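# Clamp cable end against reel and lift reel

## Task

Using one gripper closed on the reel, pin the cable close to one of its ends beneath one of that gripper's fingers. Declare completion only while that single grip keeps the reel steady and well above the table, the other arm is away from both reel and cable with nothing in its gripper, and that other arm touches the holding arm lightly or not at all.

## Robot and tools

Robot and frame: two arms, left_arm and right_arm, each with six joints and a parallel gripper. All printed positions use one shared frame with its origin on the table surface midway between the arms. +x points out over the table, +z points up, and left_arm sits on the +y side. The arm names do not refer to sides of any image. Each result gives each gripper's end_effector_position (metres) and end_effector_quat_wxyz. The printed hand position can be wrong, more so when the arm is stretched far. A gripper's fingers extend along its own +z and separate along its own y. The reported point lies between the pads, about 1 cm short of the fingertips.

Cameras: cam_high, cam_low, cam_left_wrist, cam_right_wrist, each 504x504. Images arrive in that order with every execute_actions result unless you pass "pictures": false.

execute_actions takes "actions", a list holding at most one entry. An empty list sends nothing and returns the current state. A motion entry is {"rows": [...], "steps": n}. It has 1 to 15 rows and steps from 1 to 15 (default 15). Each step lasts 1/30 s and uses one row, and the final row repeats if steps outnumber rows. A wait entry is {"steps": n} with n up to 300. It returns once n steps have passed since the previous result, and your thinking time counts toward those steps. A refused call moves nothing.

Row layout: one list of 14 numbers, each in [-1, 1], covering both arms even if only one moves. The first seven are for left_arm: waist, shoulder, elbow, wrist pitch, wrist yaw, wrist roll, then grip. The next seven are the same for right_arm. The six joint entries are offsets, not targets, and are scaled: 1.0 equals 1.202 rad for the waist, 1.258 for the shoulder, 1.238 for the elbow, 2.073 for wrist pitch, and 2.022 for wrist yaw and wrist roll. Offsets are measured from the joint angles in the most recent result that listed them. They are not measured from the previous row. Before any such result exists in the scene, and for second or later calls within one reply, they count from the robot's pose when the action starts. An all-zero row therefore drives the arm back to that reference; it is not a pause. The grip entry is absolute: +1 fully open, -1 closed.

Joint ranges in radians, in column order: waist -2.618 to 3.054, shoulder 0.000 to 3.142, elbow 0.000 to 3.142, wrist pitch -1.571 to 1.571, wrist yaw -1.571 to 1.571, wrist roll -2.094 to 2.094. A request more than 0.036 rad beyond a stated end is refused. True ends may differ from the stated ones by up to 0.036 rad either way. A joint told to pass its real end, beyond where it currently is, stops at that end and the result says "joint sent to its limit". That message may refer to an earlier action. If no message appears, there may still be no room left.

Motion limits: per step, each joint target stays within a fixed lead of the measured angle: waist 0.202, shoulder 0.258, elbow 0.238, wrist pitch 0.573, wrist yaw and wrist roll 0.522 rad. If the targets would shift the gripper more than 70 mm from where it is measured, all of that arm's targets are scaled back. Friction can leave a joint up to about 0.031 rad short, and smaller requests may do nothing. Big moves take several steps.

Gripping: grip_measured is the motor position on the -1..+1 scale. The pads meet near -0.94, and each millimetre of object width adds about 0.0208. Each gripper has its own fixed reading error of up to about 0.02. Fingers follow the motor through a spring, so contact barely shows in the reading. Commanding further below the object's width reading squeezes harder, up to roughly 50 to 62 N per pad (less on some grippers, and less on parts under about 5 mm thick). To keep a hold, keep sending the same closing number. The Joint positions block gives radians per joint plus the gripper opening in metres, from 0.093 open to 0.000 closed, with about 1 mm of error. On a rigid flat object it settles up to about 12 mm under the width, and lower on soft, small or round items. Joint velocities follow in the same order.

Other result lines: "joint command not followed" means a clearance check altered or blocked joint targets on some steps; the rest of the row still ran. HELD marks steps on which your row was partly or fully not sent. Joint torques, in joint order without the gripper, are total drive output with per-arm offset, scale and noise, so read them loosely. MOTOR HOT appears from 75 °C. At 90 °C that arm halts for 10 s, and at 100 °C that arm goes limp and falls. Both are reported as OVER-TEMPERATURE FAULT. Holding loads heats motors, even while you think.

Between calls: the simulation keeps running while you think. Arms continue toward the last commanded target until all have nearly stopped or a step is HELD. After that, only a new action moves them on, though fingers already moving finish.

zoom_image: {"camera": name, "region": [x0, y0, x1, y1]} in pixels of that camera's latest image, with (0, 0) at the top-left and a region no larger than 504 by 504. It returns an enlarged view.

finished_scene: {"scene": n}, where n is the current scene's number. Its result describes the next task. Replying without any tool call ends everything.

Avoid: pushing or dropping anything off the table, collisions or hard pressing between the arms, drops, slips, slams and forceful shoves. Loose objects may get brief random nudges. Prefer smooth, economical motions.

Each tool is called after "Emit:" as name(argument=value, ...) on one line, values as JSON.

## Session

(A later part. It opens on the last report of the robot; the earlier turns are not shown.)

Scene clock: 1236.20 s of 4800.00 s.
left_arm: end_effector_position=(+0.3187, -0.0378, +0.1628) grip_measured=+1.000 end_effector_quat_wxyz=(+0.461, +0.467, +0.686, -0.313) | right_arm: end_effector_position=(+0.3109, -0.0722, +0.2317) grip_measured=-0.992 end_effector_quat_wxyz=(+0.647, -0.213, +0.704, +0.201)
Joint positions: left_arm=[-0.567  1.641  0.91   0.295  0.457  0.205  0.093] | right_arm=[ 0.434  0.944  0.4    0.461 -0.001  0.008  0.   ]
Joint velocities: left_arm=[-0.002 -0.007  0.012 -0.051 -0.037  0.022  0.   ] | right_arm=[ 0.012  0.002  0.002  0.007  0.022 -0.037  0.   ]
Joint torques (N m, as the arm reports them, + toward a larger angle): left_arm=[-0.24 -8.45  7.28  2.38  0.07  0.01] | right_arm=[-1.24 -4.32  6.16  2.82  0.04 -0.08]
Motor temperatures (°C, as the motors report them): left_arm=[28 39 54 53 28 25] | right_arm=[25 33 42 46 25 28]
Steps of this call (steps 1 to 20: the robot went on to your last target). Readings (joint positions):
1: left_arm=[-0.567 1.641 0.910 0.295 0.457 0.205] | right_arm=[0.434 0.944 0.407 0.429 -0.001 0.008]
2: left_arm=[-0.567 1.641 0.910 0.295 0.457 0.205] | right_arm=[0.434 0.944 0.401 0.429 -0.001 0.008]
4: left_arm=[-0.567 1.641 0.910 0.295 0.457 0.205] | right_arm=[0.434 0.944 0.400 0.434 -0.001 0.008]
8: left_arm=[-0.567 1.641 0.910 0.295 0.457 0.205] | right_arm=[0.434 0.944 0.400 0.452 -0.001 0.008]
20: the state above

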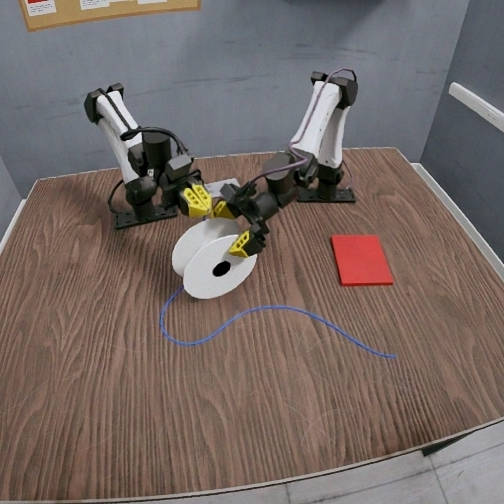

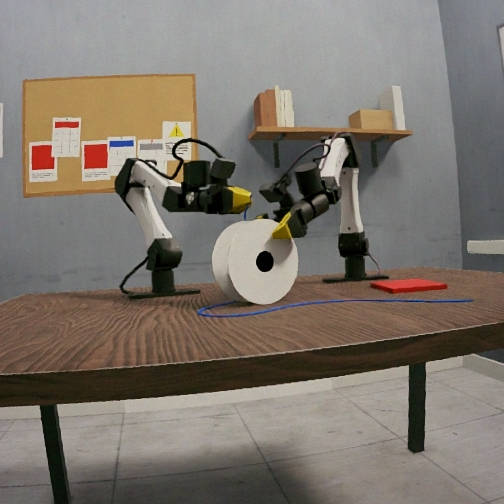

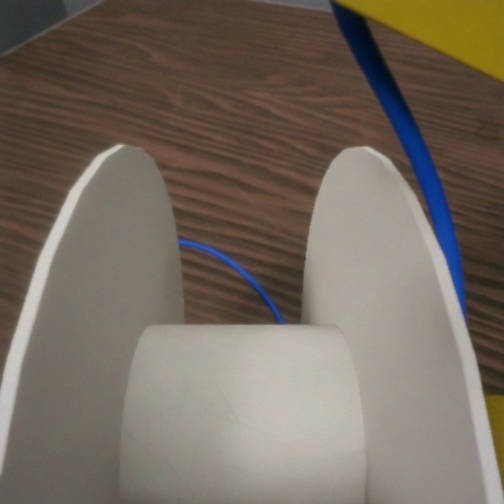

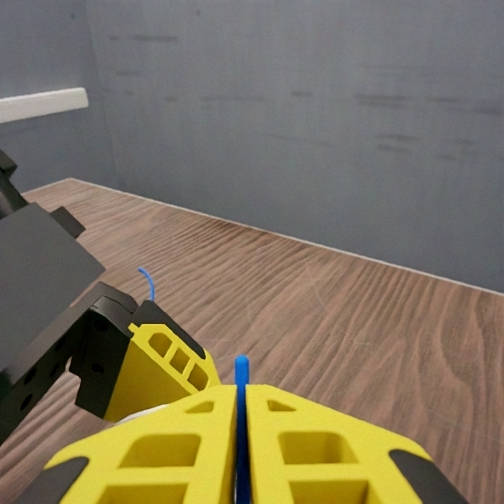

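Emit:
execute_actions(actions=[{"rows": [
[0,0,0,0,0,0,1, 0.008,0.010,0,0,0,0,-1],
[0,0,0,0,0,0,1, 0.012,0.014,0,0,0,0,-1],
[0,0,0,0,0,0,1, 0.016,0.017,0,0,0,0,-1],
[0,0,0,0,0,0,1, 0.020,0.020,0,0,0,0,-1],
[0,0,0,0,0,0,1, 0.024,0.023,0,0,0,0,-1],
[0,0,0,0,0,0,1, 0.028,0.026,0,0,0,0,-1],
[0,0,0,0,0,0,1, 0.032,0.029,0,0,0,0,-1],
[0,0,0,0,0,0,1, 0.035,0.032,0,0,0,0,-1],
[0,0,0,0,0,0,1, 0.038,0.034,0,0,0,0,-1],
[0,0,0,0,0,0,1, 0.040,0.036,0,0,0,0,-1],
[0,0,0,0,0,0,1, 0.042,0.037,0,0,0,0,-1]
], "steps": 15}], pictures=false)

Emit:
execute_actions(actions=[{"steps": 12}])

Emit:
zoom_image(camera="cam_high", region=[180, 170, 270, 250])

Scene clock: 1267.67 s of 4800.00 s.
left_arm: end_effector_position=(+0.3187, -0.0378, +0.1628) grip_measured=+1.000 end_effector_quat_wxyz=(+0.461, +0.467, +0.686, -0.313) | right_arm: end_effector_position=(+0.3054, -0.0590, +0.2231) grip_measured=-0.992 end_effector_quat_wxyz=(+0.633, -0.230, +0.708, +0.211)
Joint positions: left_arm=[-0.567  1.641  0.91   0.295  0.457  0.205  0.093] | right_arm=[ 0.474  0.971  0.4    0.463 -0.001  0.008  0.   ]
Joint velocities: left_arm=[-0.012 -0.017  0.012 -0.022 -0.007 -0.066  0.   ] | right_arm=[0.002 0.002 0.007 0.037 0.007 0.007 0.   ]
Joint torques (N m, as the arm reports them, + toward a larger angle): left_arm=[-0.25 -8.45  7.29  2.37  0.06  0.01] | right_arm=[ 0.33 -1.23  7.05  2.66  0.05 -0.08]
Motor temperatures (°C, as the motors report them): left_arm=[27 39 54 53 28 25] | right_arm=[25 32 42 47 25 28]
Steps of this call (steps 1 to 15: the robot went on to your last target; steps 16 to 200: nothing new was sent; then 24.30 s passed at rest; steps 201 to 215: all 15 steps of this action). Readings (joint positions):
201: left_arm=[-0.567 1.641 0.910 0.295 0.457 0.205] | right_arm=[0.434 0.944 0.400 0.462 -0.001 0.008]
202: left_arm=[-0.567 1.641 0.910 0.295 0.457 0.205] | right_arm=[0.434 0.944 0.400 0.462 -0.001 0.008]
204: left_arm=[-0.567 1.641 0.910 0.295 0.457 0.205] | right_arm=[0.438 0.944 0.400 0.462 -0.001 0.008]
208: left_arm=[-0.567 1.641 0.910 0.295 0.457 0.205] | right_arm=[0.458 0.954 0.400 0.463 -0.001 0.008]
215: the state above

Scene clock: 1268.07 s of 4800.00 s.
left_arm: end_effector_position=(+0.3187, -0.0378, +0.1628) grip_measured=+1.000 end_effector_quat_wxyz=(+0.461, +0.467, +0.686, -0.313) | right_arm: end_effector_position=(+0.3054, -0.0590, +0.2231) grip_measured=-0.992 end_effector_quat_wxyz=(+0.633, -0.230, +0.708, +0.211)
Joint positions: left_arm=[-0.567  1.641  0.91   0.295  0.457  0.205  0.093] | right_arm=[ 0.474  0.971  0.4    0.463 -0.001  0.008  0.   ]
Joint velocities: left_arm=[-0.007  0.017 -0.012  0.007 -0.066  0.051  0.   ] | right_arm=[-0.012  0.017 -0.007 -0.022  0.095  0.022  0.   ]
Joint torques (N m, as the arm reports them, + toward a larger angle): left_arm=[-0.26 -8.44  7.29  2.37  0.07  0.01] | right_arm=[ 0.33 -1.25  7.13  2.66  0.05 -0.08]
Motor temperatures (°C, as the motors report them): left_arm=[27 39 54 53 28 25] | right_arm=[25 32 42 47 25 28]
Steps of this call (steps 1 to 12: the robot went on to your last target). Readings (joint positions):
1: left_arm=[-0.567 1.641 0.910 0.295 0.457 0.205] | right_arm=[0.474 0.971 0.400 0.463 -0.001 0.008]
2: left_arm=[-0.567 1.641 0.910 0.295 0.457 0.205] | right_arm=[0.474 0.971 0.400 0.463 -0.001 0.008]
4: left_arm=[-0.567 1.641 0.910 0.295 0.457 0.205] | right_arm=[0.474 0.971 0.400 0.463 -0.001 0.008]
8: left_arm=[-0.567 1.641 0.910 0.295 0.457 0.205] | right_arm=[0.474 0.971 0.400 0.463 -0.001 0.008]
12: the state above

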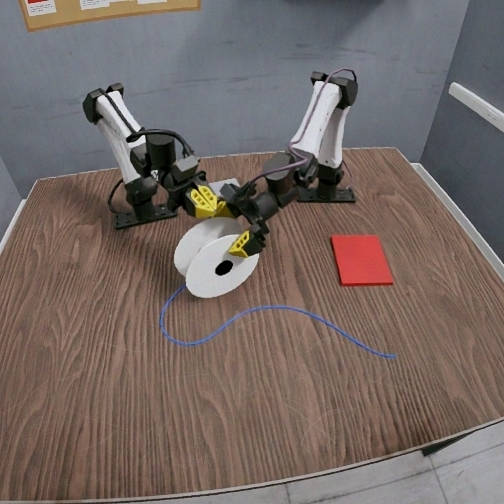

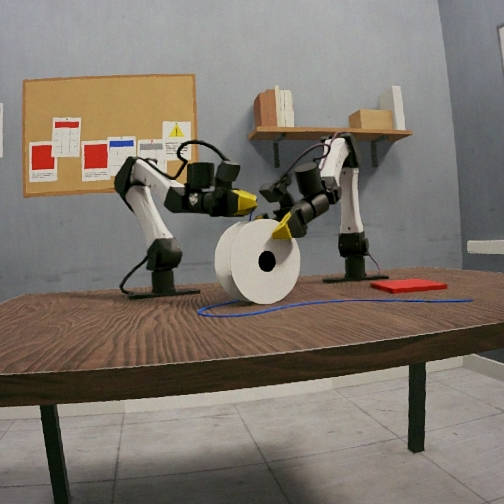

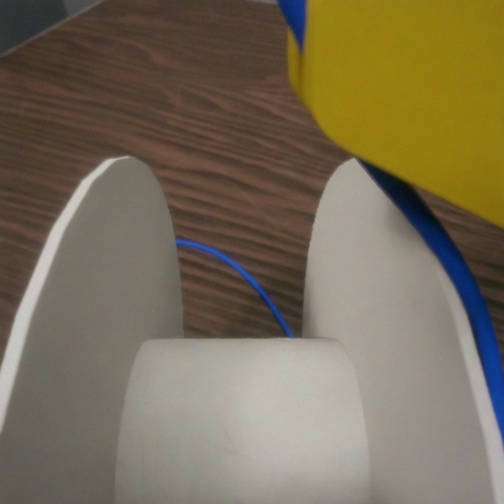

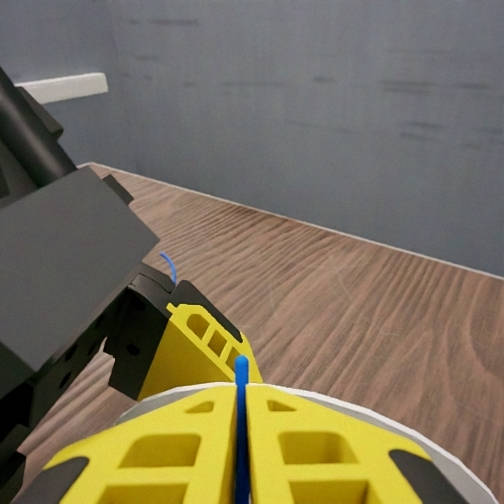

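Region (180, 170, 270, 250) of cam_high's 504x504 image, scaled by 5.600, with more detail than that image has.

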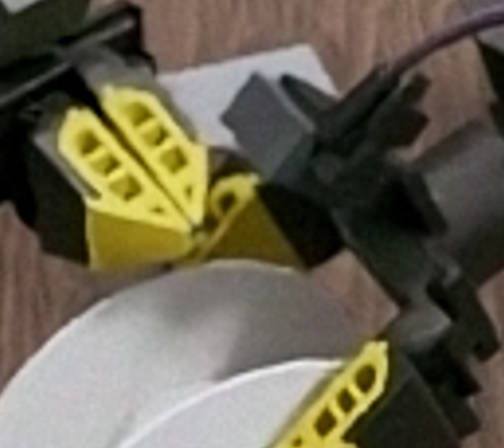

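Emit:
execute_actions(actions=[{"rows": [
[0,0,0,0,0,0,0.95, 0,0,0,0,0,0,-1],
[0,0,0,0,0,0,0.90, 0,0,0,0,0,0,-1],
[0,0,0,0,0,0,0.85, 0,0,0,0,0,0,-1],
[0,0,0,0,0,0,0.80, 0,0,0,0,0,0,-1],
[0,0,0,0,0,0,0.76, 0,0,0,0,0,0,-1],
[0,0,0,0,0,0,0.72, 0,0,0,0,0,0,-1],
[0,0,0,0,0,0,0.68, 0,0,0,0,0,0,-1],
[0,0,0,0,0,0,0.64, 0,0,0,0,0,0,-1],
[0,0,0,0,0,0,0.60, 0,0,0,0,0,0,-1],
[0,0,0,0,0,0,0.56, 0,0,0,0,0,0,-1],
[0,0,0,0,0,0,0.52, 0,0,0,0,0,0,-1],
[0,0,0,0,0,0,0.48, 0,0,0,0,0,0,-1],
[0,0,0,0,0,0,0.44, 0,0,0,0,0,0,-1],
[0,0,0,0,0,0,0.40, 0,0,0,0,0,0,-1],
[0,0,0,0,0,0,0.36, 0,0,0,0,0,0,-1]
], "steps": 15}], pictures=false)

Emit:
execute_actions(actions=[{"rows": [
[0,0,0,0,0,0,0.32, 0,0,0,0,0,0,-1],
[0,0,0,0,0,0,0.28, 0,0,0,0,0,0,-1],
[0,0,0,0,0,0,0.24, 0,0,0,0,0,0,-1],
[0,0,0,0,0,0,0.20, 0,0,0,0,0,0,-1],
[0,0,0,0,0,0,0.16, 0,0,0,0,0,0,-1],
[0,0,0,0,0,0,0.12, 0,0,0,0,0,0,-1]
], "steps": 15}])

Emit:
zoom_image(camera="cam_high", region=[180, 170, 270, 250])

Scene clock: 1286.33 s of 4800.00 s.
left_arm: end_effector_position=(+0.3192, -0.0376, +0.1628) grip_measured=+0.413 end_effector_quat_wxyz=(+0.462, +0.467, +0.687, -0.311) | right_arm: end_effector_position=(+0.3054, -0.0590, +0.2231) grip_measured=-0.992 end_effector_quat_wxyz=(+0.633, -0.230, +0.708, +0.211)
Joint positions: left_arm=[-0.567  1.641  0.91   0.295  0.454  0.206  0.065] | right_arm=[ 0.474  0.971  0.4    0.463 -0.001  0.008  0.   ]
Joint velocities: left_arm=[-0.002 -0.022 -0.002 -0.066 -0.007  0.022 -0.023] | right_arm=[ 0.007 -0.007 -0.002 -0.095  0.007 -0.022  0.   ]
Joint torques (N m, as the arm reports them, + toward a larger angle): left_arm=[-0.27 -8.45  7.29  2.37  0.1  -0.01] | right_arm=[-0.48 -3.13  7.19  2.69  0.05 -0.08]
Motor temperatures (°C, as the motors report them): left_arm=[27 40 54 53 28 25] | right_arm=[25 32 42 47 25 28]
Steps of this call (steps 1 to 15: the robot went on to your last target; steps 16 to 200: nothing new was sent; then 11.10 s passed at rest; steps 201 to 215: all 15 steps of this action). Readings (joint positions):
201: left_arm=[-0.567 1.641 0.910 0.295 0.457 0.205] | right_arm=[0.474 0.971 0.400 0.463 -0.001 0.008]
202: left_arm=[-0.567 1.641 0.910 0.295 0.457 0.205] | right_arm=[0.474 0.971 0.400 0.463 -0.001 0.008]
204: left_arm=[-0.567 1.641 0.910 0.295 0.457 0.205] | right_arm=[0.474 0.971 0.400 0.463 -0.001 0.008]
208: left_arm=[-0.567 1.641 0.910 0.295 0.457 0.205] | right_arm=[0.474 0.971 0.400 0.463 -0.001 0.008]
215: the state above

Scene clock: 1286.83 s of 4800.00 s.
left_arm: end_effector_position=(+0.3193, -0.0376, +0.1627) grip_measured=+0.409 end_effector_quat_wxyz=(+0.462, +0.467, +0.687, -0.311) | right_arm: end_effector_position=(+0.3054, -0.0590, +0.2231) grip_measured=-0.992 end_effector_quat_wxyz=(+0.633, -0.230, +0.708, +0.211)
Joint positions: left_arm=[-0.567  1.641  0.91   0.295  0.454  0.207  0.065] | right_arm=[ 0.474  0.971  0.4    0.463 -0.001  0.008  0.   ]
Joint velocities: left_arm=[-0.012  0.002 -0.017  0.037 -0.007 -0.037 -0.   ] | right_arm=[ 0.007 -0.002 -0.022 -0.066  0.007 -0.095  0.   ]
Joint torques (N m, as the arm reports them, + toward a larger angle): left_arm=[-0.24 -8.44  7.29  2.37  0.07  0.01] | right_arm=[-0.44 -3.16  7.12  2.68  0.05 -0.08]
Motor temperatures (°C, as the motors report them): left_arm=[27 40 54 53 28 25] | right_arm=[25 32 42 47 25 28]
Steps of this call (steps 1 to 15: all 15 steps of this action). Readings (joint positions):
1: left_arm=[-0.567 1.641 0.910 0.295 0.454 0.207] | right_arm=[0.474 0.971 0.400 0.463 -0.001 0.008]
2: left_arm=[-0.567 1.641 0.910 0.295 0.454 0.207] | right_arm=[0.474 0.971 0.400 0.463 -0.001 0.008]
4: left_arm=[-0.567 1.641 0.910 0.295 0.454 0.207] | right_arm=[0.474 0.971 0.400 0.463 -0.001 0.008]
8: left_arm=[-0.567 1.641 0.910 0.295 0.454 0.207] | right_arm=[0.474 0.971 0.400 0.463 -0.001 0.008]
15: the state above

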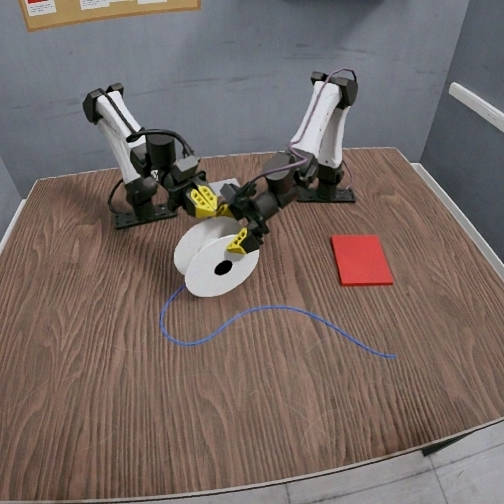

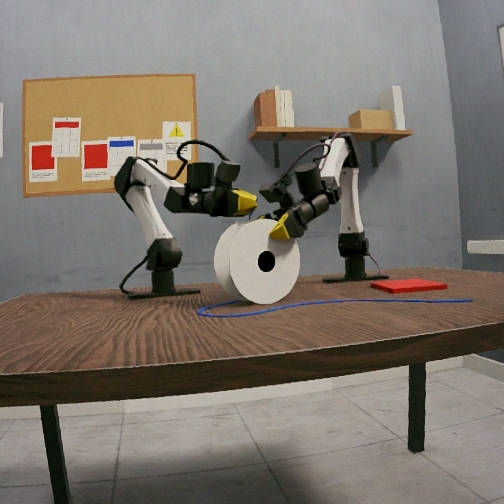

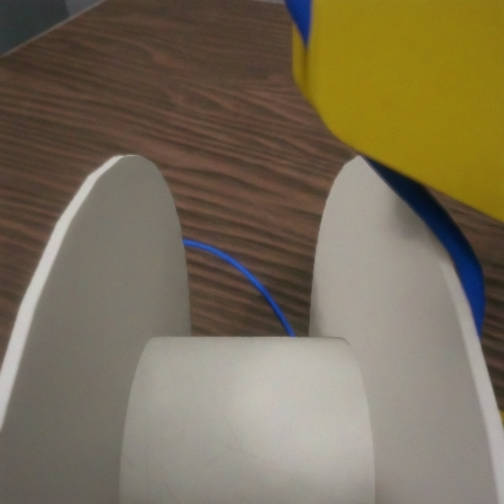

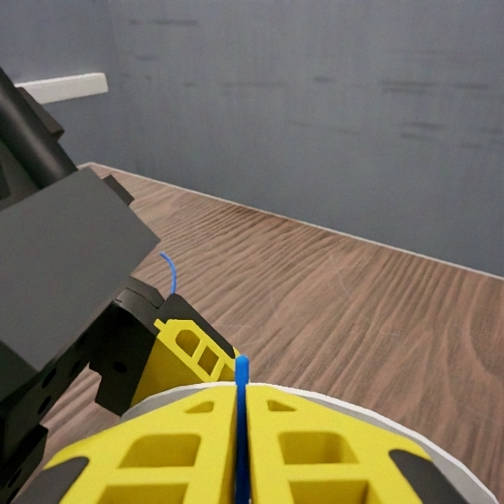

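Region (180, 170, 270, 250) of cam_high's 504x504 image, scaled by 5.600, with more detail than that image has.

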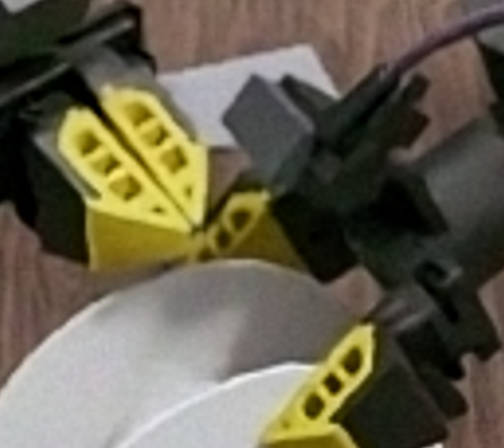

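Emit:
execute_actions(actions=[{"rows": [
[0,0,0,0,0,0,0.12, 0,0,0,0,0,0,-0.92],
[0,0,0,0,0,0,0.12, 0,0,0,0,0,0,-0.84],
[0,0,0,0,0,0,0.12, 0,0,0,0,0,0,-0.76],
[0,0,0,0,0,0,0.12, 0,0,0,0,0,0,-0.70],
[0,0,0,0,0,0,0.12, 0,0,0,-0.004,0,0,-0.68],
[0,0,0,0,0,0,0.12, 0,-0.012,-0.008,-0.010,0,0,-0.68],
[0,0,0,0,0,0,0.12, 0,-0.022,-0.014,-0.018,0,0,-0.68],
[0,0,0,0,0,0,0.12, 0,-0.036,-0.019,-0.027,0,0,-0.68],
[0,0,0,0,0,0,0.12, 0,-0.053,-0.024,-0.037,0,0,-0.68],
[0,0,0,0,0,0,0.12, 0,-0.073,-0.029,-0.047,0,0,-0.68],
[0,0,0,0,0,0,0.12, 0,-0.095,-0.034,-0.057,0,0,-0.68],
[0,0,0,0,0,0,0.12, 0,-0.118,-0.039,-0.067,0,0,-0.68],
[0,0,0,0,0,0,0.12, 0,-0.142,-0.044,-0.077,0,0,-0.68],
[0,0,0,0,0,0,0.12, 0,-0.166,-0.049,-0.087,0,0,-0.68],
[0,0,0,0,0,0,0.12, 0,-0.190,-0.054,-0.097,0,0,-0.68]
], "steps": 15}], pictures=false)

Emit:
execute_actions(actions=[{"rows": [
[0,0,0,0,0,0,0.12, 0,-0.080,-0.026,-0.050,0,0,-0.68],
[0,0,0,0,0,0,0.12, 0,-0.102,-0.030,-0.058,0,0,-0.68],
[0,0,0,0,0,0,0.12, -0.008,-0.122,-0.034,-0.064,0,0,-0.68],
[0,0,0,0,0,0,0.12, -0.018,-0.138,-0.037,-0.068,0,0,-0.68],
[0,0,0,0,0,0,0.12, -0.032,-0.150,-0.039,-0.070,0,0,-0.68],
[0,0,0,0,0,0,0.12, -0.050,-0.158,-0.040,-0.070,0,0,-0.68],
[0,0,0,0,0,0,0.12, -0.072,-0.162,-0.040,-0.070,0,0,-0.68],
[0,0,0,0,0,0,0.12, -0.097,-0.163,-0.040,-0.070,0,0,-0.68],
[0,0,0,0,0,0,0.12, -0.125,-0.163,-0.040,-0.070,0,0,-0.68],
[0,0,0,0,0,0,0.12, -0.155,-0.163,-0.040,-0.070,0,0,-0.68],
[0,0,0,0,0,0,0.12, -0.182,-0.163,-0.040,-0.070,0,0,-0.68],
[0,0,0,0,0,0,0.12, -0.205,-0.163,-0.040,-0.070,0,0,-0.68],
[0,0,0,0,0,0,0.12, -0.222,-0.163,-0.040,-0.070,0,0,-0.68],
[0,0,0,0,0,0,0.12, -0.233,-0.163,-0.040,-0.070,0,0,-0.68],
[0,0,0,0,0,0,0.12, -0.238,-0.163,-0.040,-0.070,0,0,-0.68]
], "steps": 15}], pictures=false)

Emit:
execute_actions(actions=[{"steps": 10}])

Emit:
zoom_image(camera="cam_high", region=[160, 160, 280, 270])

Scene clock: 1339.87 s of 4800.00 s.
left_arm: end_effector_position=(+0.3193, -0.0376, +0.1627) grip_measured=+0.409 end_effector_quat_wxyz=(+0.462, +0.467, +0.687, -0.311) | right_arm: end_effector_position=(+0.2852, -0.0739, +0.2356) grip_measured=-0.682 end_effector_quat_wxyz=(+0.644, -0.226, +0.698, +0.214)
Joint positions: left_arm=[-0.567  1.641  0.91   0.295  0.454  0.207  0.065] | right_arm=[ 0.474  0.801  0.367  0.355 -0.001  0.008  0.012]
Joint velocities: left_arm=[-0.002 -0.002  0.007 -0.022  0.007 -0.051 -0.   ] | right_arm=[-0.002 -0.891 -0.164 -0.476  0.081 -0.066 -0.001]
Joint torques (N m, as the arm reports them, + toward a larger angle): left_arm=[-0.24 -8.46  7.3   2.38  0.07  0.01] | right_arm=[-0.46 -3.23  5.62  2.43  0.05 -0.08]
Motor temperatures (°C, as the motors report them): left_arm=[27 40 54 54 28 25] | right_arm=[25 31 43 47 25 28]
Steps of this call (steps 1 to 15: the robot went on to your last target; steps 16 to 200: nothing new was sent; then 45.87 s passed at rest; steps 201 to 215: all 15 steps of this action). Readings (joint positions):
201: left_arm=[-0.567 1.641 0.910 0.295 0.454 0.207] | right_arm=[0.474 0.971 0.400 0.463 -0.001 0.008]
202: left_arm=[-0.567 1.641 0.910 0.295 0.454 0.207] | right_arm=[0.474 0.971 0.400 0.463 -0.001 0.008]
204: left_arm=[-0.567 1.641 0.910 0.295 0.454 0.207] | right_arm=[0.474 0.971 0.400 0.463 -0.001 0.008]
208: left_arm=[-0.567 1.641 0.910 0.295 0.454 0.207] | right_arm=[0.474 0.965 0.400 0.454 -0.001 0.008]
215: the state above

Scene clock: 1340.37 s of 4800.00 s.
left_arm: end_effector_position=(+0.3193, -0.0376, +0.1627) grip_measured=+0.409 end_effector_quat_wxyz=(+0.462, +0.467, +0.687, -0.311) | right_arm: end_effector_position=(+0.3005, -0.1571, +0.2495) grip_measured=-0.682 end_effector_quat_wxyz=(+0.683, -0.132, +0.706, +0.133)
Joint positions: left_arm=[-0.567  1.641  0.91   0.295  0.454  0.207  0.065] | right_arm=[ 0.215  0.612  0.341  0.238 -0.002  0.008  0.012]
Joint velocities: left_arm=[ 0.007 -0.012 -0.002  0.022  0.022 -0.007 -0.001] | right_arm=[-0.422  0.002 -0.002 -0.051 -0.037  0.037  0.001]
Joint torques (N m, as the arm reports them, + toward a larger angle): left_arm=[-0.26 -8.45  7.3   2.38  0.07  0.01] | right_arm=[-0.5  -2.17  5.75  2.45  0.06 -0.07]
Motor temperatures (°C, as the motors report them): left_arm=[27 40 54 54 28 25] | right_arm=[25 31 43 47 25 28]
Steps of this call (steps 1 to 15: all 15 steps of this action). Readings (joint positions):
1: left_arm=[-0.567 1.641 0.910 0.295 0.454 0.207] | right_arm=[0.474 0.770 0.362 0.338 -0.001 0.008]
2: left_arm=[-0.567 1.641 0.910 0.295 0.454 0.207] | right_arm=[0.474 0.739 0.359 0.321 -0.001 0.008]
4: left_arm=[-0.567 1.641 0.910 0.295 0.454 0.207] | right_arm=[0.473 0.683 0.352 0.294 -0.001 0.008]
8: left_arm=[-0.567 1.641 0.910 0.295 0.454 0.207] | right_arm=[0.413 0.618 0.346 0.263 -0.002 0.008]
15: the state above

Scene clock: 1340.70 s of 4800.00 s.
left_arm: end_effector_position=(+0.3193, -0.0376, +0.1627) grip_measured=+0.409 end_effector_quat_wxyz=(+0.462, +0.468, +0.686, -0.310) | right_arm: end_effector_position=(+0.3024, -0.1621, +0.2479) grip_measured=-0.682 end_effector_quat_wxyz=(+0.681, -0.126, +0.710, +0.126)
Joint positions: left_arm=[-0.567  1.641  0.91   0.295  0.453  0.208  0.065] | right_arm=[ 0.197  0.612  0.341  0.232 -0.002  0.008  0.012]
Joint velocities: left_arm=[-0.002 -0.002  0.007  0.007 -0.007 -0.007 -0.001] | right_arm=[-0.002 -0.007 -0.007 -0.022  0.037  0.022 -0.001]
Joint torques (N m, as the arm reports them, + toward a larger angle): left_arm=[-0.26 -8.46  7.28  2.37  0.07  0.  ] | right_arm=[-1.17 -2.19  5.72  2.42  0.06 -0.08]
Motor temperatures (°C, as the motors report them): left_arm=[27 40 54 54 28 25] | right_arm=[25 31 43 47 25 28]
Steps of this call (steps 1 to 10: the robot went on to your last target). Readings (joint positions):
1: left_arm=[-0.567 1.641 0.910 0.295 0.454 0.207] | right_arm=[0.204 0.612 0.341 0.236 -0.002 0.008]
2: left_arm=[-0.567 1.641 0.910 0.295 0.454 0.207] | right_arm=[0.199 0.612 0.341 0.234 -0.002 0.008]
4: left_arm=[-0.567 1.641 0.910 0.295 0.453 0.208] | right_arm=[0.197 0.612 0.341 0.233 -0.002 0.008]
8: left_arm=[-0.567 1.641 0.910 0.295 0.453 0.208] | right_arm=[0.197 0.612 0.341 0.232 -0.002 0.008]
10: the state above

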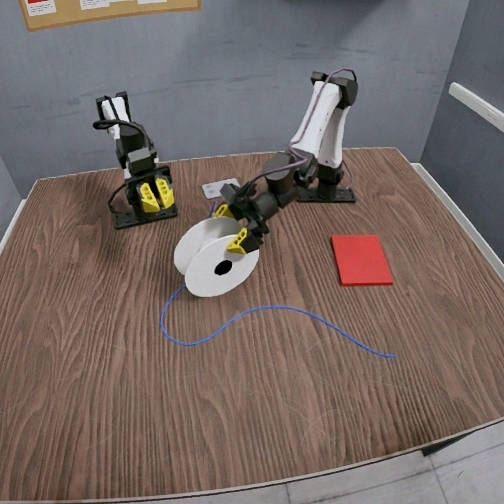

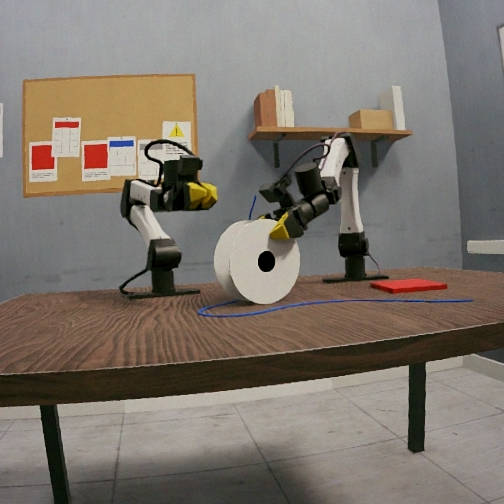

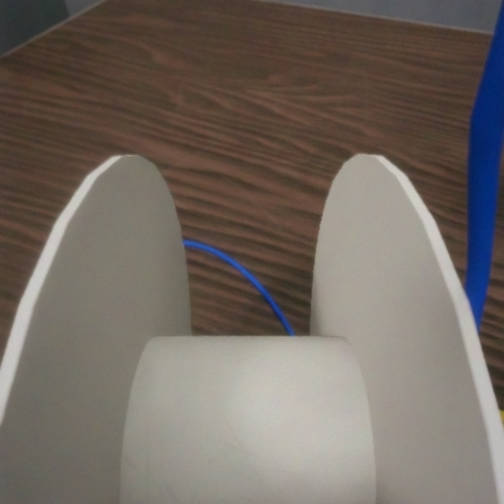

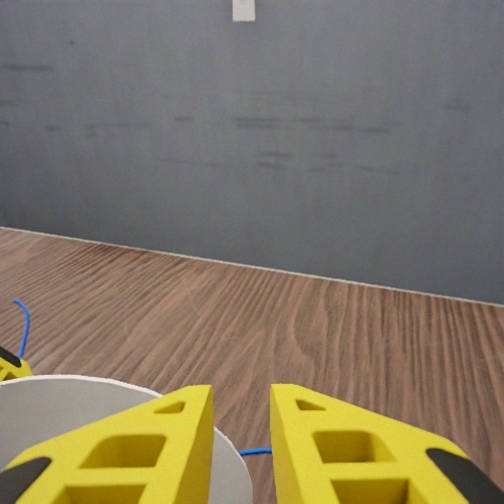

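Region (160, 160, 280, 270) of cam_high's 504x504 image, scaled by 4.200, with more detail than that image has; it fills the top 462 rows of this view, and the rest is white.

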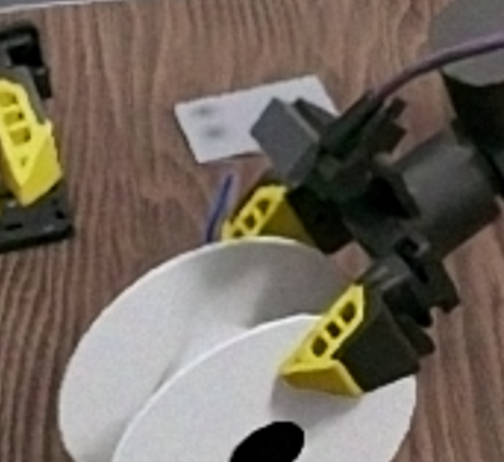

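Emit:
execute_actions(actions=[{"rows": [
[0,-0.0125,0.021,-0.001,0,0.006,0.12, -0.008,0,0,0,0,0,-0.68],
[0,-0.014,0.025,-0.004,0,0.006,0.12, -0.016,0,0,0,0,0,-0.68],
[0,-0.017,0.031,-0.009,0,0.007,0.12, -0.027,0,0,0,0,0,-0.68],
[0,-0.020,0.039,-0.017,0,0.008,0.12, -0.041,0,0,0,0,0,-0.68],
[0,-0.025,0.049,-0.026,0,0.009,0.12, -0.057,0,0,0,0,0,-0.68],
[0,-0.030,0.062,-0.036,0,0.010,0.12, -0.075,0,0,0,0,0,-0.68],
[0,-0.035,0.076,-0.048,0,0.011,0.12, -0.095,0,0,0,0,0,-0.68],
[0,-0.042,0.092,-0.062,0,0.012,0.12, -0.116,0,0,0,0,0,-0.68],
[0,-0.049,0.109,-0.077,0,0.014,0.12, -0.138,0,0,0,0,0,-0.68],
[0,-0.056,0.128,-0.094,0,0.015,0.12, -0.161,0,0,0,0,0,-0.68],
[0,-0.064,0.149,-0.112,0,0.017,0.12, -0.185,0,0,0,0,0,-0.68],
[0,-0.072,0.171,-0.130,0,0.019,0.12, -0.209,0,0,0,0,0,-0.68],
[0,-0.080,0.194,-0.150,0,0.021,0.12, -0.233,0,0,0,0,0,-0.68],
[0,-0.089,0.218,-0.171,0,0.023,0.12, -0.257,0,0,0,0,0,-0.68],
[0,-0.097,0.243,-0.193,0,0.025,0.12, -0.281,0,0,0,0,0,-0.68]
], "steps": 15}], pictures=false)

Emit:
execute_actions(actions=[{"rows": [
[0,-0.0365,0.094,-0.112,0,0.014,0.12, -0.074,0,0,0,0,0,-0.68],
[0,-0.045,0.120,-0.135,0,0.016,0.12, -0.097,0,0,0,0,0,-0.68],
[0,-0.053,0.148,-0.159,0,0.019,0.12, -0.119,0,0,0,0,0,-0.68],
[0,-0.061,0.175,-0.183,0,0.021,0.12, -0.140,0,0,0,0,0,-0.68],
[0,-0.069,0.204,-0.207,0,0.023,0.12, -0.160,0,0,0,0,0,-0.68],
[0,-0.076,0.232,-0.232,0,0.026,0.12, -0.178,0,0,0,0,0,-0.68],
[0,-0.083,0.261,-0.257,0,0.028,0.12, -0.195,0,0,0,0,0,-0.68],
[0,-0.090,0.289,-0.282,0,0.031,0.12, -0.210,0,0,0,0,0,-0.68],
[0,-0.095,0.318,-0.306,0,0.033,0.12, -0.223,0,0,0,0,0,-0.68],
[0,-0.100,0.346,-0.331,0,0.036,0.12, -0.234,0,0,0,0,0,-0.68],
[0,-0.105,0.374,-0.355,0,0.038,0.12, -0.243,0,0,0,0,0,-0.68],
[0,-0.108,0.402,-0.379,0,0.040,0.12, -0.250,0,0,0,0,0,-0.68],
[0,-0.111,0.429,-0.403,0,0.043,0.12, -0.255,0,0,0,0,0,-0.68],
[0,-0.112,0.456,-0.426,0,0.045,0.12, -0.258,0,0,0,0,0,-0.68],
[0,-0.113,0.482,-0.448,0,0.047,0.12, -0.260,0,0,0,0,0,-0.68]
], "steps": 15}], pictures=false)

Emit:
execute_actions(actions=[{"rows": [
[0,-0.012,0.093,-0.122,0,0.014,0.12, -0.010,0,0,0,0,0,-0.68],
[0,-0.012,0.117,-0.142,0,0.016,0.12, -0.010,0,0,0,0,0,-0.68],
[0,-0.012,0.140,-0.162,0,0.018,0.12, -0.010,0,0,0,0,0,-0.68],
[0,-0.012,0.162,-0.181,0,0.020,0.12, -0.010,0,0,0,0,0,-0.68],
[0,-0.012,0.182,-0.199,0,0.022,0.12, -0.010,0,0,0,0,0,-0.68],
[0,-0.012,0.201,-0.216,0,0.023,0.12, -0.010,0,0,0,0,0,-0.68],
[0,-0.012,0.219,-0.231,0,0.025,0.12, -0.010,0,0,0,0,0,-0.68],
[0,-0.012,0.235,-0.244,0,0.026,0.12, -0.010,0,0,0,0,0,-0.68],
[0,-0.012,0.249,-0.257,0,0.027,0.12, -0.010,0,0,0,0,0,-0.68],
[0,-0.012,0.261,-0.267,0,0.028,0.12, -0.010,0,0,0,0,0,-0.68],
[0,-0.012,0.272,-0.276,0,0.029,0.12, -0.010,0,0,0,0,0,-0.68],
[0,-0.012,0.280,-0.283,0,0.030,0.12, -0.010,0,0,0,0,0,-0.68],
[0,-0.012,0.286,-0.289,0,0.030,0.12, -0.010,0,0,0,0,0,-0.68],
[0,-0.012,0.290,-0.292,0,0.031,0.12, -0.010,0,0,0,0,0,-0.68],
[0,-0.012,0.291,-0.293,0,0.031,0.12, -0.010,0,0,0,0,0,-0.68]
], "steps": 15}], pictures=false)

Emit:
execute_actions(actions=[{"steps": 30}])

Scene clock: 1402.77 s of 4800.00 s.
left_arm: end_effector_position=(+0.3226, -0.0398, +0.2167) grip_measured=+0.409 end_effector_quat_wxyz=(+0.450, +0.477, +0.692, -0.302) | right_arm: end_effector_position=(+0.3204, -0.2432, +0.2478) grip_measured=-0.682 end_effector_quat_wxyz=(+0.692, -0.026, +0.721, +0.031)
Joint positions: left_arm=[-0.567  1.583  1.113 -0.006  0.451  0.235  0.065] | right_arm=[-0.083  0.612  0.341  0.231 -0.004  0.008  0.012]
Joint velocities: left_arm=[-0.002 -0.305  0.921 -1.077 -0.11   0.168 -0.   ] | right_arm=[-0.838 -0.002  0.007  0.066  0.066  0.007  0.   ]
Joint torques (N m, as the arm reports them, + toward a larger angle): left_arm=[ -0.26 -11.67  10.8    3.     0.14   0.15] | right_arm=[-0.94 -0.57  7.37  2.66  0.07 -0.09]
Motor temperatures (°C, as the motors report them): left_arm=[27 41 55 54 28 25] | right_arm=[25 30 42 45 25 28]
Steps of this call (steps 1 to 30: the robot went on to your last target; steps 31 to 210: nothing new was sent; then 54.57 s passed at rest; steps 211 to 225: all 15 steps of this action). Readings (joint positions):
211: left_arm=[-0.567 1.641 0.910 0.295 0.453 0.209] | right_arm=[0.197 0.612 0.341 0.231 -0.002 0.008]
212: left_arm=[-0.567 1.641 0.910 0.295 0.453 0.210] | right_arm=[0.196 0.612 0.341 0.231 -0.002 0.008]
214: left_arm=[-0.567 1.641 0.915 0.287 0.453 0.212] | right_arm=[0.182 0.612 0.341 0.231 -0.002 0.008]
218: left_arm=[-0.567 1.640 0.954 0.216 0.453 0.217] | right_arm=[0.108 0.612 0.341 0.231 -0.003 0.008]
225: the state above

Scene clock: 1403.27 s of 4800.00 s.
left_arm: end_effector_position=(+0.2806, -0.0038, +0.3413) grip_measured=+0.409 end_effector_quat_wxyz=(+0.403, +0.503, +0.711, -0.281) | right_arm: end_effector_position=(+0.3142, -0.3312, +0.2478) grip_measured=-0.682 end_effector_quat_wxyz=(+0.689, +0.081, +0.717, -0.072)
Joint positions: left_arm=[-0.567  1.476  1.62  -0.755  0.447  0.3    0.065] | right_arm=[-0.38   0.612  0.341  0.231 -0.004  0.008  0.012]
Joint velocities: left_arm=[-0.007 -0.129  1.033 -1.473  0.007  0.139 -0.   ] | right_arm=[-0.134  0.007 -0.022  0.022 -0.066  0.051  0.   ]
Joint torques (N m, as the arm reports them, + toward a larger angle): left_arm=[-0.23 -8.93  9.35  2.52  0.17  0.1 ] | right_arm=[-1.02 -0.55  7.35  2.65  0.05 -0.08]
Motor temperatures (°C, as the motors report them): left_arm=[27 41 55 54 28 25] | right_arm=[25 30 42 45 25 28]
Steps of this call (steps 1 to 15: all 15 steps of this action). Readings (joint positions):
1: left_arm=[-0.567 1.573 1.146 -0.048 0.450 0.238] | right_arm=[-0.113 0.612 0.341 0.231 -0.004 0.008]
2: left_arm=[-0.567 1.564 1.180 -0.095 0.450 0.242] | right_arm=[-0.142 0.612 0.341 0.231 -0.004 0.008]
4: left_arm=[-0.567 1.548 1.245 -0.192 0.449 0.250] | right_arm=[-0.199 0.612 0.341 0.231 -0.004 0.008]
8: left_arm=[-0.567 1.521 1.374 -0.402 0.448 0.267] | right_arm=[-0.294 0.612 0.341 0.231 -0.004 0.008]
15: the state above

Scene clock: 1403.77 s of 4800.00 s.
left_arm: end_effector_position=(+0.2208, +0.0465, +0.3714) grip_measured=+0.409 end_effector_quat_wxyz=(+0.306, +0.522, +0.751, -0.263) | right_arm: end_effector_position=(+0.3140, -0.3321, +0.2478) grip_measured=-0.682 end_effector_quat_wxyz=(+0.689, +0.082, +0.716, -0.073)
Joint positions: left_arm=[-0.567  1.472  1.94  -1.312  0.445  0.347  0.065] | right_arm=[-0.383  0.612  0.341  0.231 -0.004  0.008  0.012]
Joint velocities: left_arm=[ 0.012 -0.032  0.154 -0.462 -0.007  0.066  0.001] | right_arm=[ 0.002 -0.007 -0.007  0.037 -0.007 -0.022 -0.001]
Joint torques (N m, as the arm reports them, + toward a larger angle): left_arm=[-0.24 -6.46  8.2   2.15  0.19  0.1 ] | right_arm=[-1.14 -0.57  7.36  2.66  0.05 -0.08]
Motor temperatures (°C, as the motors report them): left_arm=[27 41 55 54 28 25] | right_arm=[25 30 42 45 25 28]
Steps of this call (steps 1 to 15: all 15 steps of this action). Readings (joint positions):
1: left_arm=[-0.567 1.473 1.655 -0.803 0.447 0.304] | right_arm=[-0.383 0.612 0.341 0.231 -0.004 0.008]
2: left_arm=[-0.567 1.472 1.689 -0.851 0.447 0.308] | right_arm=[-0.383 0.612 0.341 0.231 -0.004 0.008]
4: left_arm=[-0.567 1.472 1.747 -0.943 0.446 0.316] | right_arm=[-0.383 0.612 0.341 0.231 -0.004 0.008]
8: left_arm=[-0.567 1.472 1.840 -1.119 0.445 0.330] | right_arm=[-0.383 0.612 0.341 0.231 -0.004 0.008]
15: the state above

Scene clock: 1404.77 s of 4800.00 s.
left_arm: end_effector_position=(+0.2125, +0.0540, +0.3637) grip_measured=+0.409 end_effector_quat_wxyz=(+0.280, +0.525, +0.762, -0.258) | right_arm: end_effector_position=(+0.3140, -0.3321, +0.2478) grip_measured=-0.682 end_effector_quat_wxyz=(+0.689, +0.082, +0.716, -0.073)
Joint positions: left_arm=[-0.567  1.472  1.946 -1.377  0.442  0.355  0.065] | right_arm=[-0.383  0.612  0.341  0.231 -0.004  0.008  0.012]
Joint velocities: left_arm=[-0.017 -0.002  0.002 -0.022 -0.066 -0.007 -0.001] | right_arm=[ 0.002 -0.002 -0.002 -0.007  0.022  0.022 -0.   ]
Joint torques (N m, as the arm reports them, + toward a larger angle): left_arm=[-0.25 -6.34  8.41  2.02  0.23  0.1 ] | right_arm=[-1.12 -0.57  7.36  2.66  0.05 -0.08]
Motor temperatures (°C, as the motors report them): left_arm=[27 41 55 54 28 25] | right_arm=[25 30 42 45 25 28]
Steps of this call (steps 1 to 30: the robot went on to your last target). Readings (joint positions):
1: left_arm=[-0.567 1.472 1.945 -1.326 0.445 0.348] | right_arm=[-0.383 0.612 0.341 0.231 -0.004 0.008]
2: left_arm=[-0.567 1.472 1.946 -1.336 0.445 0.349] | right_arm=[-0.383 0.612 0.341 0.231 -0.004 0.008]
4: left_arm=[-0.567 1.472 1.946 -1.353 0.444 0.351] | right_arm=[-0.383 0.612 0.341 0.231 -0.004 0.008]
8: left_arm=[-0.567 1.472 1.946 -1.371 0.443 0.353] | right_arm=[-0.383 0.612 0.341 0.231 -0.004 0.008]
30: the state above
All arms were judged still, so your last target was given up. Only a new action makes them travel on or press farther. Fingers that are still opening or closing keep moving.

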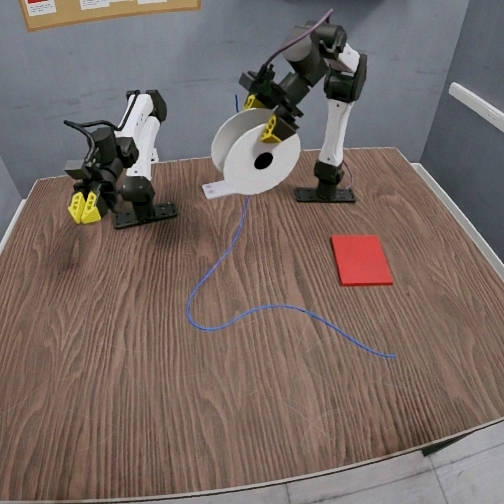

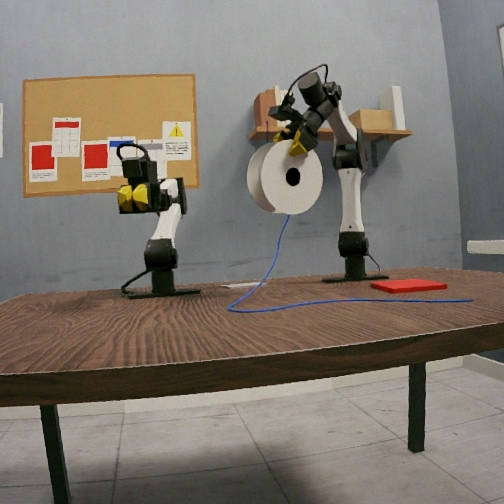

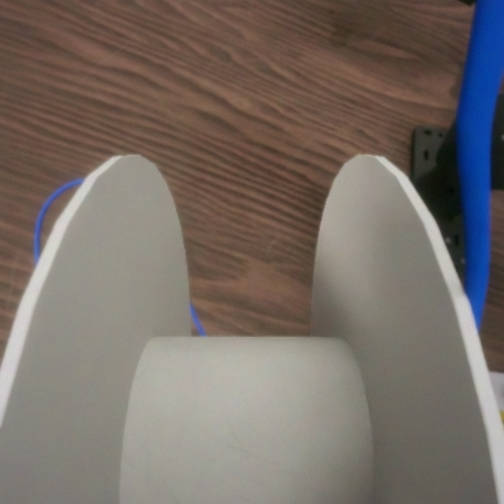

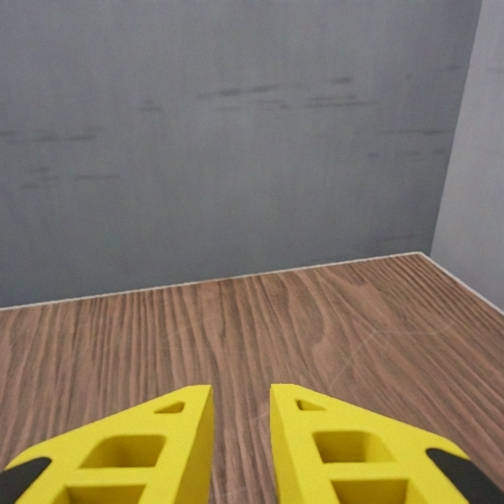

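Emit:
execute_actions(actions=[{"rows": [
[0,-0.010,0.028,0.007,0,0.004,0.12, 0,0,0,0,0,0,-0.68],
[0,-0.010,0.033,0.007,0,0.004,0.12, 0,0,0,0,0,0,-0.68],
[0,-0.010,0.040,0.007,0,0.004,0.12, 0,0,0,0,0,0,-0.68],
[0,-0.010,0.049,0.007,0,0.004,0.12, 0,0,0,0,0,0,-0.68],
[0,-0.010,0.059,0.007,0,0.004,0.12, 0,0,0,0,0,0,-0.68],
[0,-0.010,0.071,0.007,0,0.004,0.12, 0,0,0,0,0,0,-0.68],
[0,-0.010,0.083,0.007,0,0.004,0.12, 0,0,0,0,0,0,-0.68],
[0,-0.010,0.095,0.007,0,0.004,0.12, 0,0,0,0,0,0,-0.68],
[0,-0.010,0.107,0.007,0,0.004,0.12, 0,0,0,0,0,0,-0.68],
[0,-0.010,0.118,0.007,0,0.004,0.12, 0,0,0,0,0,0,-0.68],
[0,-0.010,0.128,0.007,0,0.004,0.12, 0,0,0,0,0,0,-0.68],
[0,-0.010,0.137,0.007,0,0.004,0.12, 0,0,0,0,0,0,-0.68],
[0,-0.010,0.144,0.007,0,0.004,0.12, 0,0,0,0,0,0,-0.68],
[0,-0.010,0.148,0.007,0,0.004,0.12, 0,0,0,0,0,0,-0.68],
[0,-0.010,0.150,0.007,0,0.004,0.12, 0,0,0,0,0,0,-0.68]
], "steps": 15}], pictures=false)

Emit:
execute_actions(actions=[{"steps": 40}])

Scene clock: 1422.97 s of 4800.00 s.
left_arm: end_effector_position=(+0.2109, +0.0566, +0.4099) grip_measured=+0.409 end_effector_quat_wxyz=(+0.343, +0.525, +0.735, -0.260) | right_arm: end_effector_position=(+0.3140, -0.3321, +0.2478) grip_measured=-0.682 end_effector_quat_wxyz=(+0.689, +0.082, +0.716, -0.073)
Joint positions: left_arm=[-0.567  1.472  2.092 -1.387  0.435  0.357  0.065] | right_arm=[-0.383  0.612  0.341  0.231 -0.004  0.008  0.012]
Joint velocities: left_arm=[ 0.012 -0.032  0.203 -0.037 -0.007  0.022  0.001] | right_arm=[ 0.002  0.017  0.002  0.007  0.022 -0.022 -0.001]
Joint torques (N m, as the arm reports them, + toward a larger angle): left_arm=[-0.26 -5.94  7.41  2.32  0.21  0.08] | right_arm=[-0.45 -0.57  7.35  2.66  0.05 -0.08]
Motor temperatures (°C, as the motors report them): left_arm=[27 39 56 52 28 25] | right_arm=[25 30 42 46 25 28]
Steps of this call (steps 1 to 180: nothing new was sent; then 11.70 s passed at rest; steps 181 to 195: all 15 steps of this action). Readings (joint positions):
181: left_arm=[-0.567 1.472 1.946 -1.378 0.441 0.356] | right_arm=[-0.383 0.612 0.341 0.231 -0.004 0.008]
182: left_arm=[-0.567 1.472 1.946 -1.378 0.440 0.357] | right_arm=[-0.383 0.612 0.341 0.231 -0.004 0.008]
184: left_arm=[-0.567 1.472 1.952 -1.381 0.438 0.357] | right_arm=[-0.383 0.612 0.341 0.231 -0.004 0.008]
188: left_arm=[-0.567 1.472 1.999 -1.387 0.435 0.357] | right_arm=[-0.383 0.612 0.341 0.231 -0.004 0.008]
195: the state above

Scene clock: 1424.30 s of 4800.00 s.
left_arm: end_effector_position=(+0.2106, +0.0568, +0.4123) grip_measured=+0.409 end_effector_quat_wxyz=(+0.346, +0.524, +0.733, -0.261) | right_arm: end_effector_position=(+0.3140, -0.3321, +0.2478) grip_measured=-0.682 end_effector_quat_wxyz=(+0.689, +0.082, +0.716, -0.073)
Joint positions: left_arm=[-0.567  1.472  2.099 -1.388  0.435  0.357  0.065] | right_arm=[-0.383  0.612  0.341  0.231 -0.004  0.008  0.012]
Joint velocities: left_arm=[-0.002  0.012  0.002 -0.007 -0.051 -0.007 -0.001] | right_arm=[-0.002 -0.007  0.007 -0.022 -0.037 -0.022 -0.   ]
Joint torques (N m, as the arm reports them, + toward a larger angle): left_arm=[-0.25 -5.92  7.76  2.33  0.2   0.09] | right_arm=[-0.45 -0.58  7.35  2.66  0.05 -0.08]
Motor temperatures (°C, as the motors report them): left_arm=[27 39 56 52 28 25] | right_arm=[25 30 42 46 25 28]
Steps of this call (steps 1 to 15: the robot went on to your last target; steps 16 to 40: nothing new was sent). Readings (joint positions):
1: left_arm=[-0.567 1.472 2.097 -1.387 0.435 0.357] | right_arm=[-0.383 0.612 0.341 0.231 -0.004 0.008]
2: left_arm=[-0.567 1.472 2.099 -1.387 0.435 0.357] | right_arm=[-0.383 0.612 0.341 0.231 -0.004 0.008]
4: left_arm=[-0.567 1.472 2.099 -1.387 0.435 0.357] | right_arm=[-0.383 0.612 0.341 0.231 -0.004 0.008]
8: left_arm=[-0.567 1.472 2.099 -1.388 0.435 0.357] | right_arm=[-0.383 0.612 0.341 0.231 -0.004 0.008]
40: the state above
All arms were judged still, so your last target was given up. Only a new action makes them travel on or press farther. Fingers that are still opening or closing keep moving.

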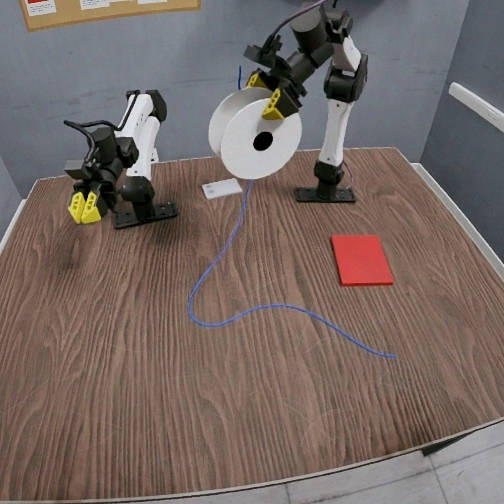

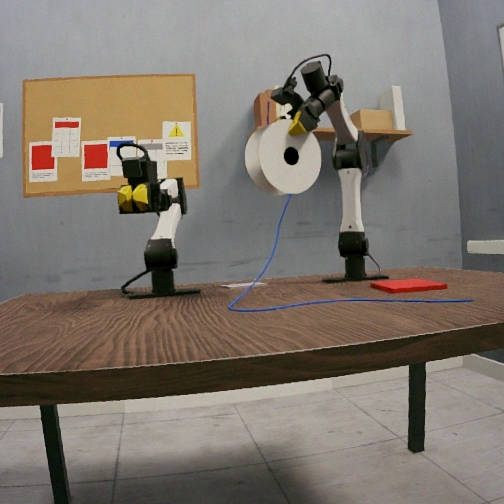

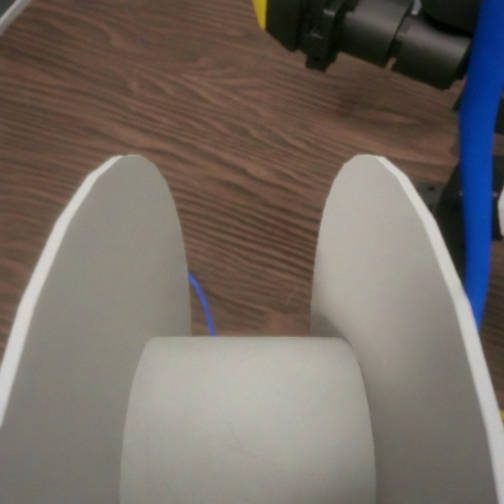

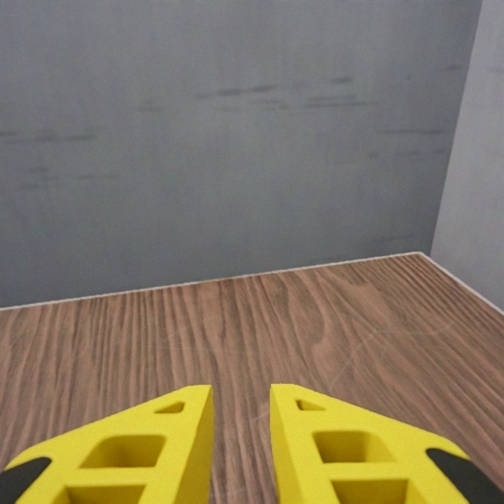

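The reel is held steady and high, the cable end is trapped under the rear finger, and the right arm is clear with an empty gripper.

Emit:
finished_scene(scene=2)

The scene is finished: the task was done.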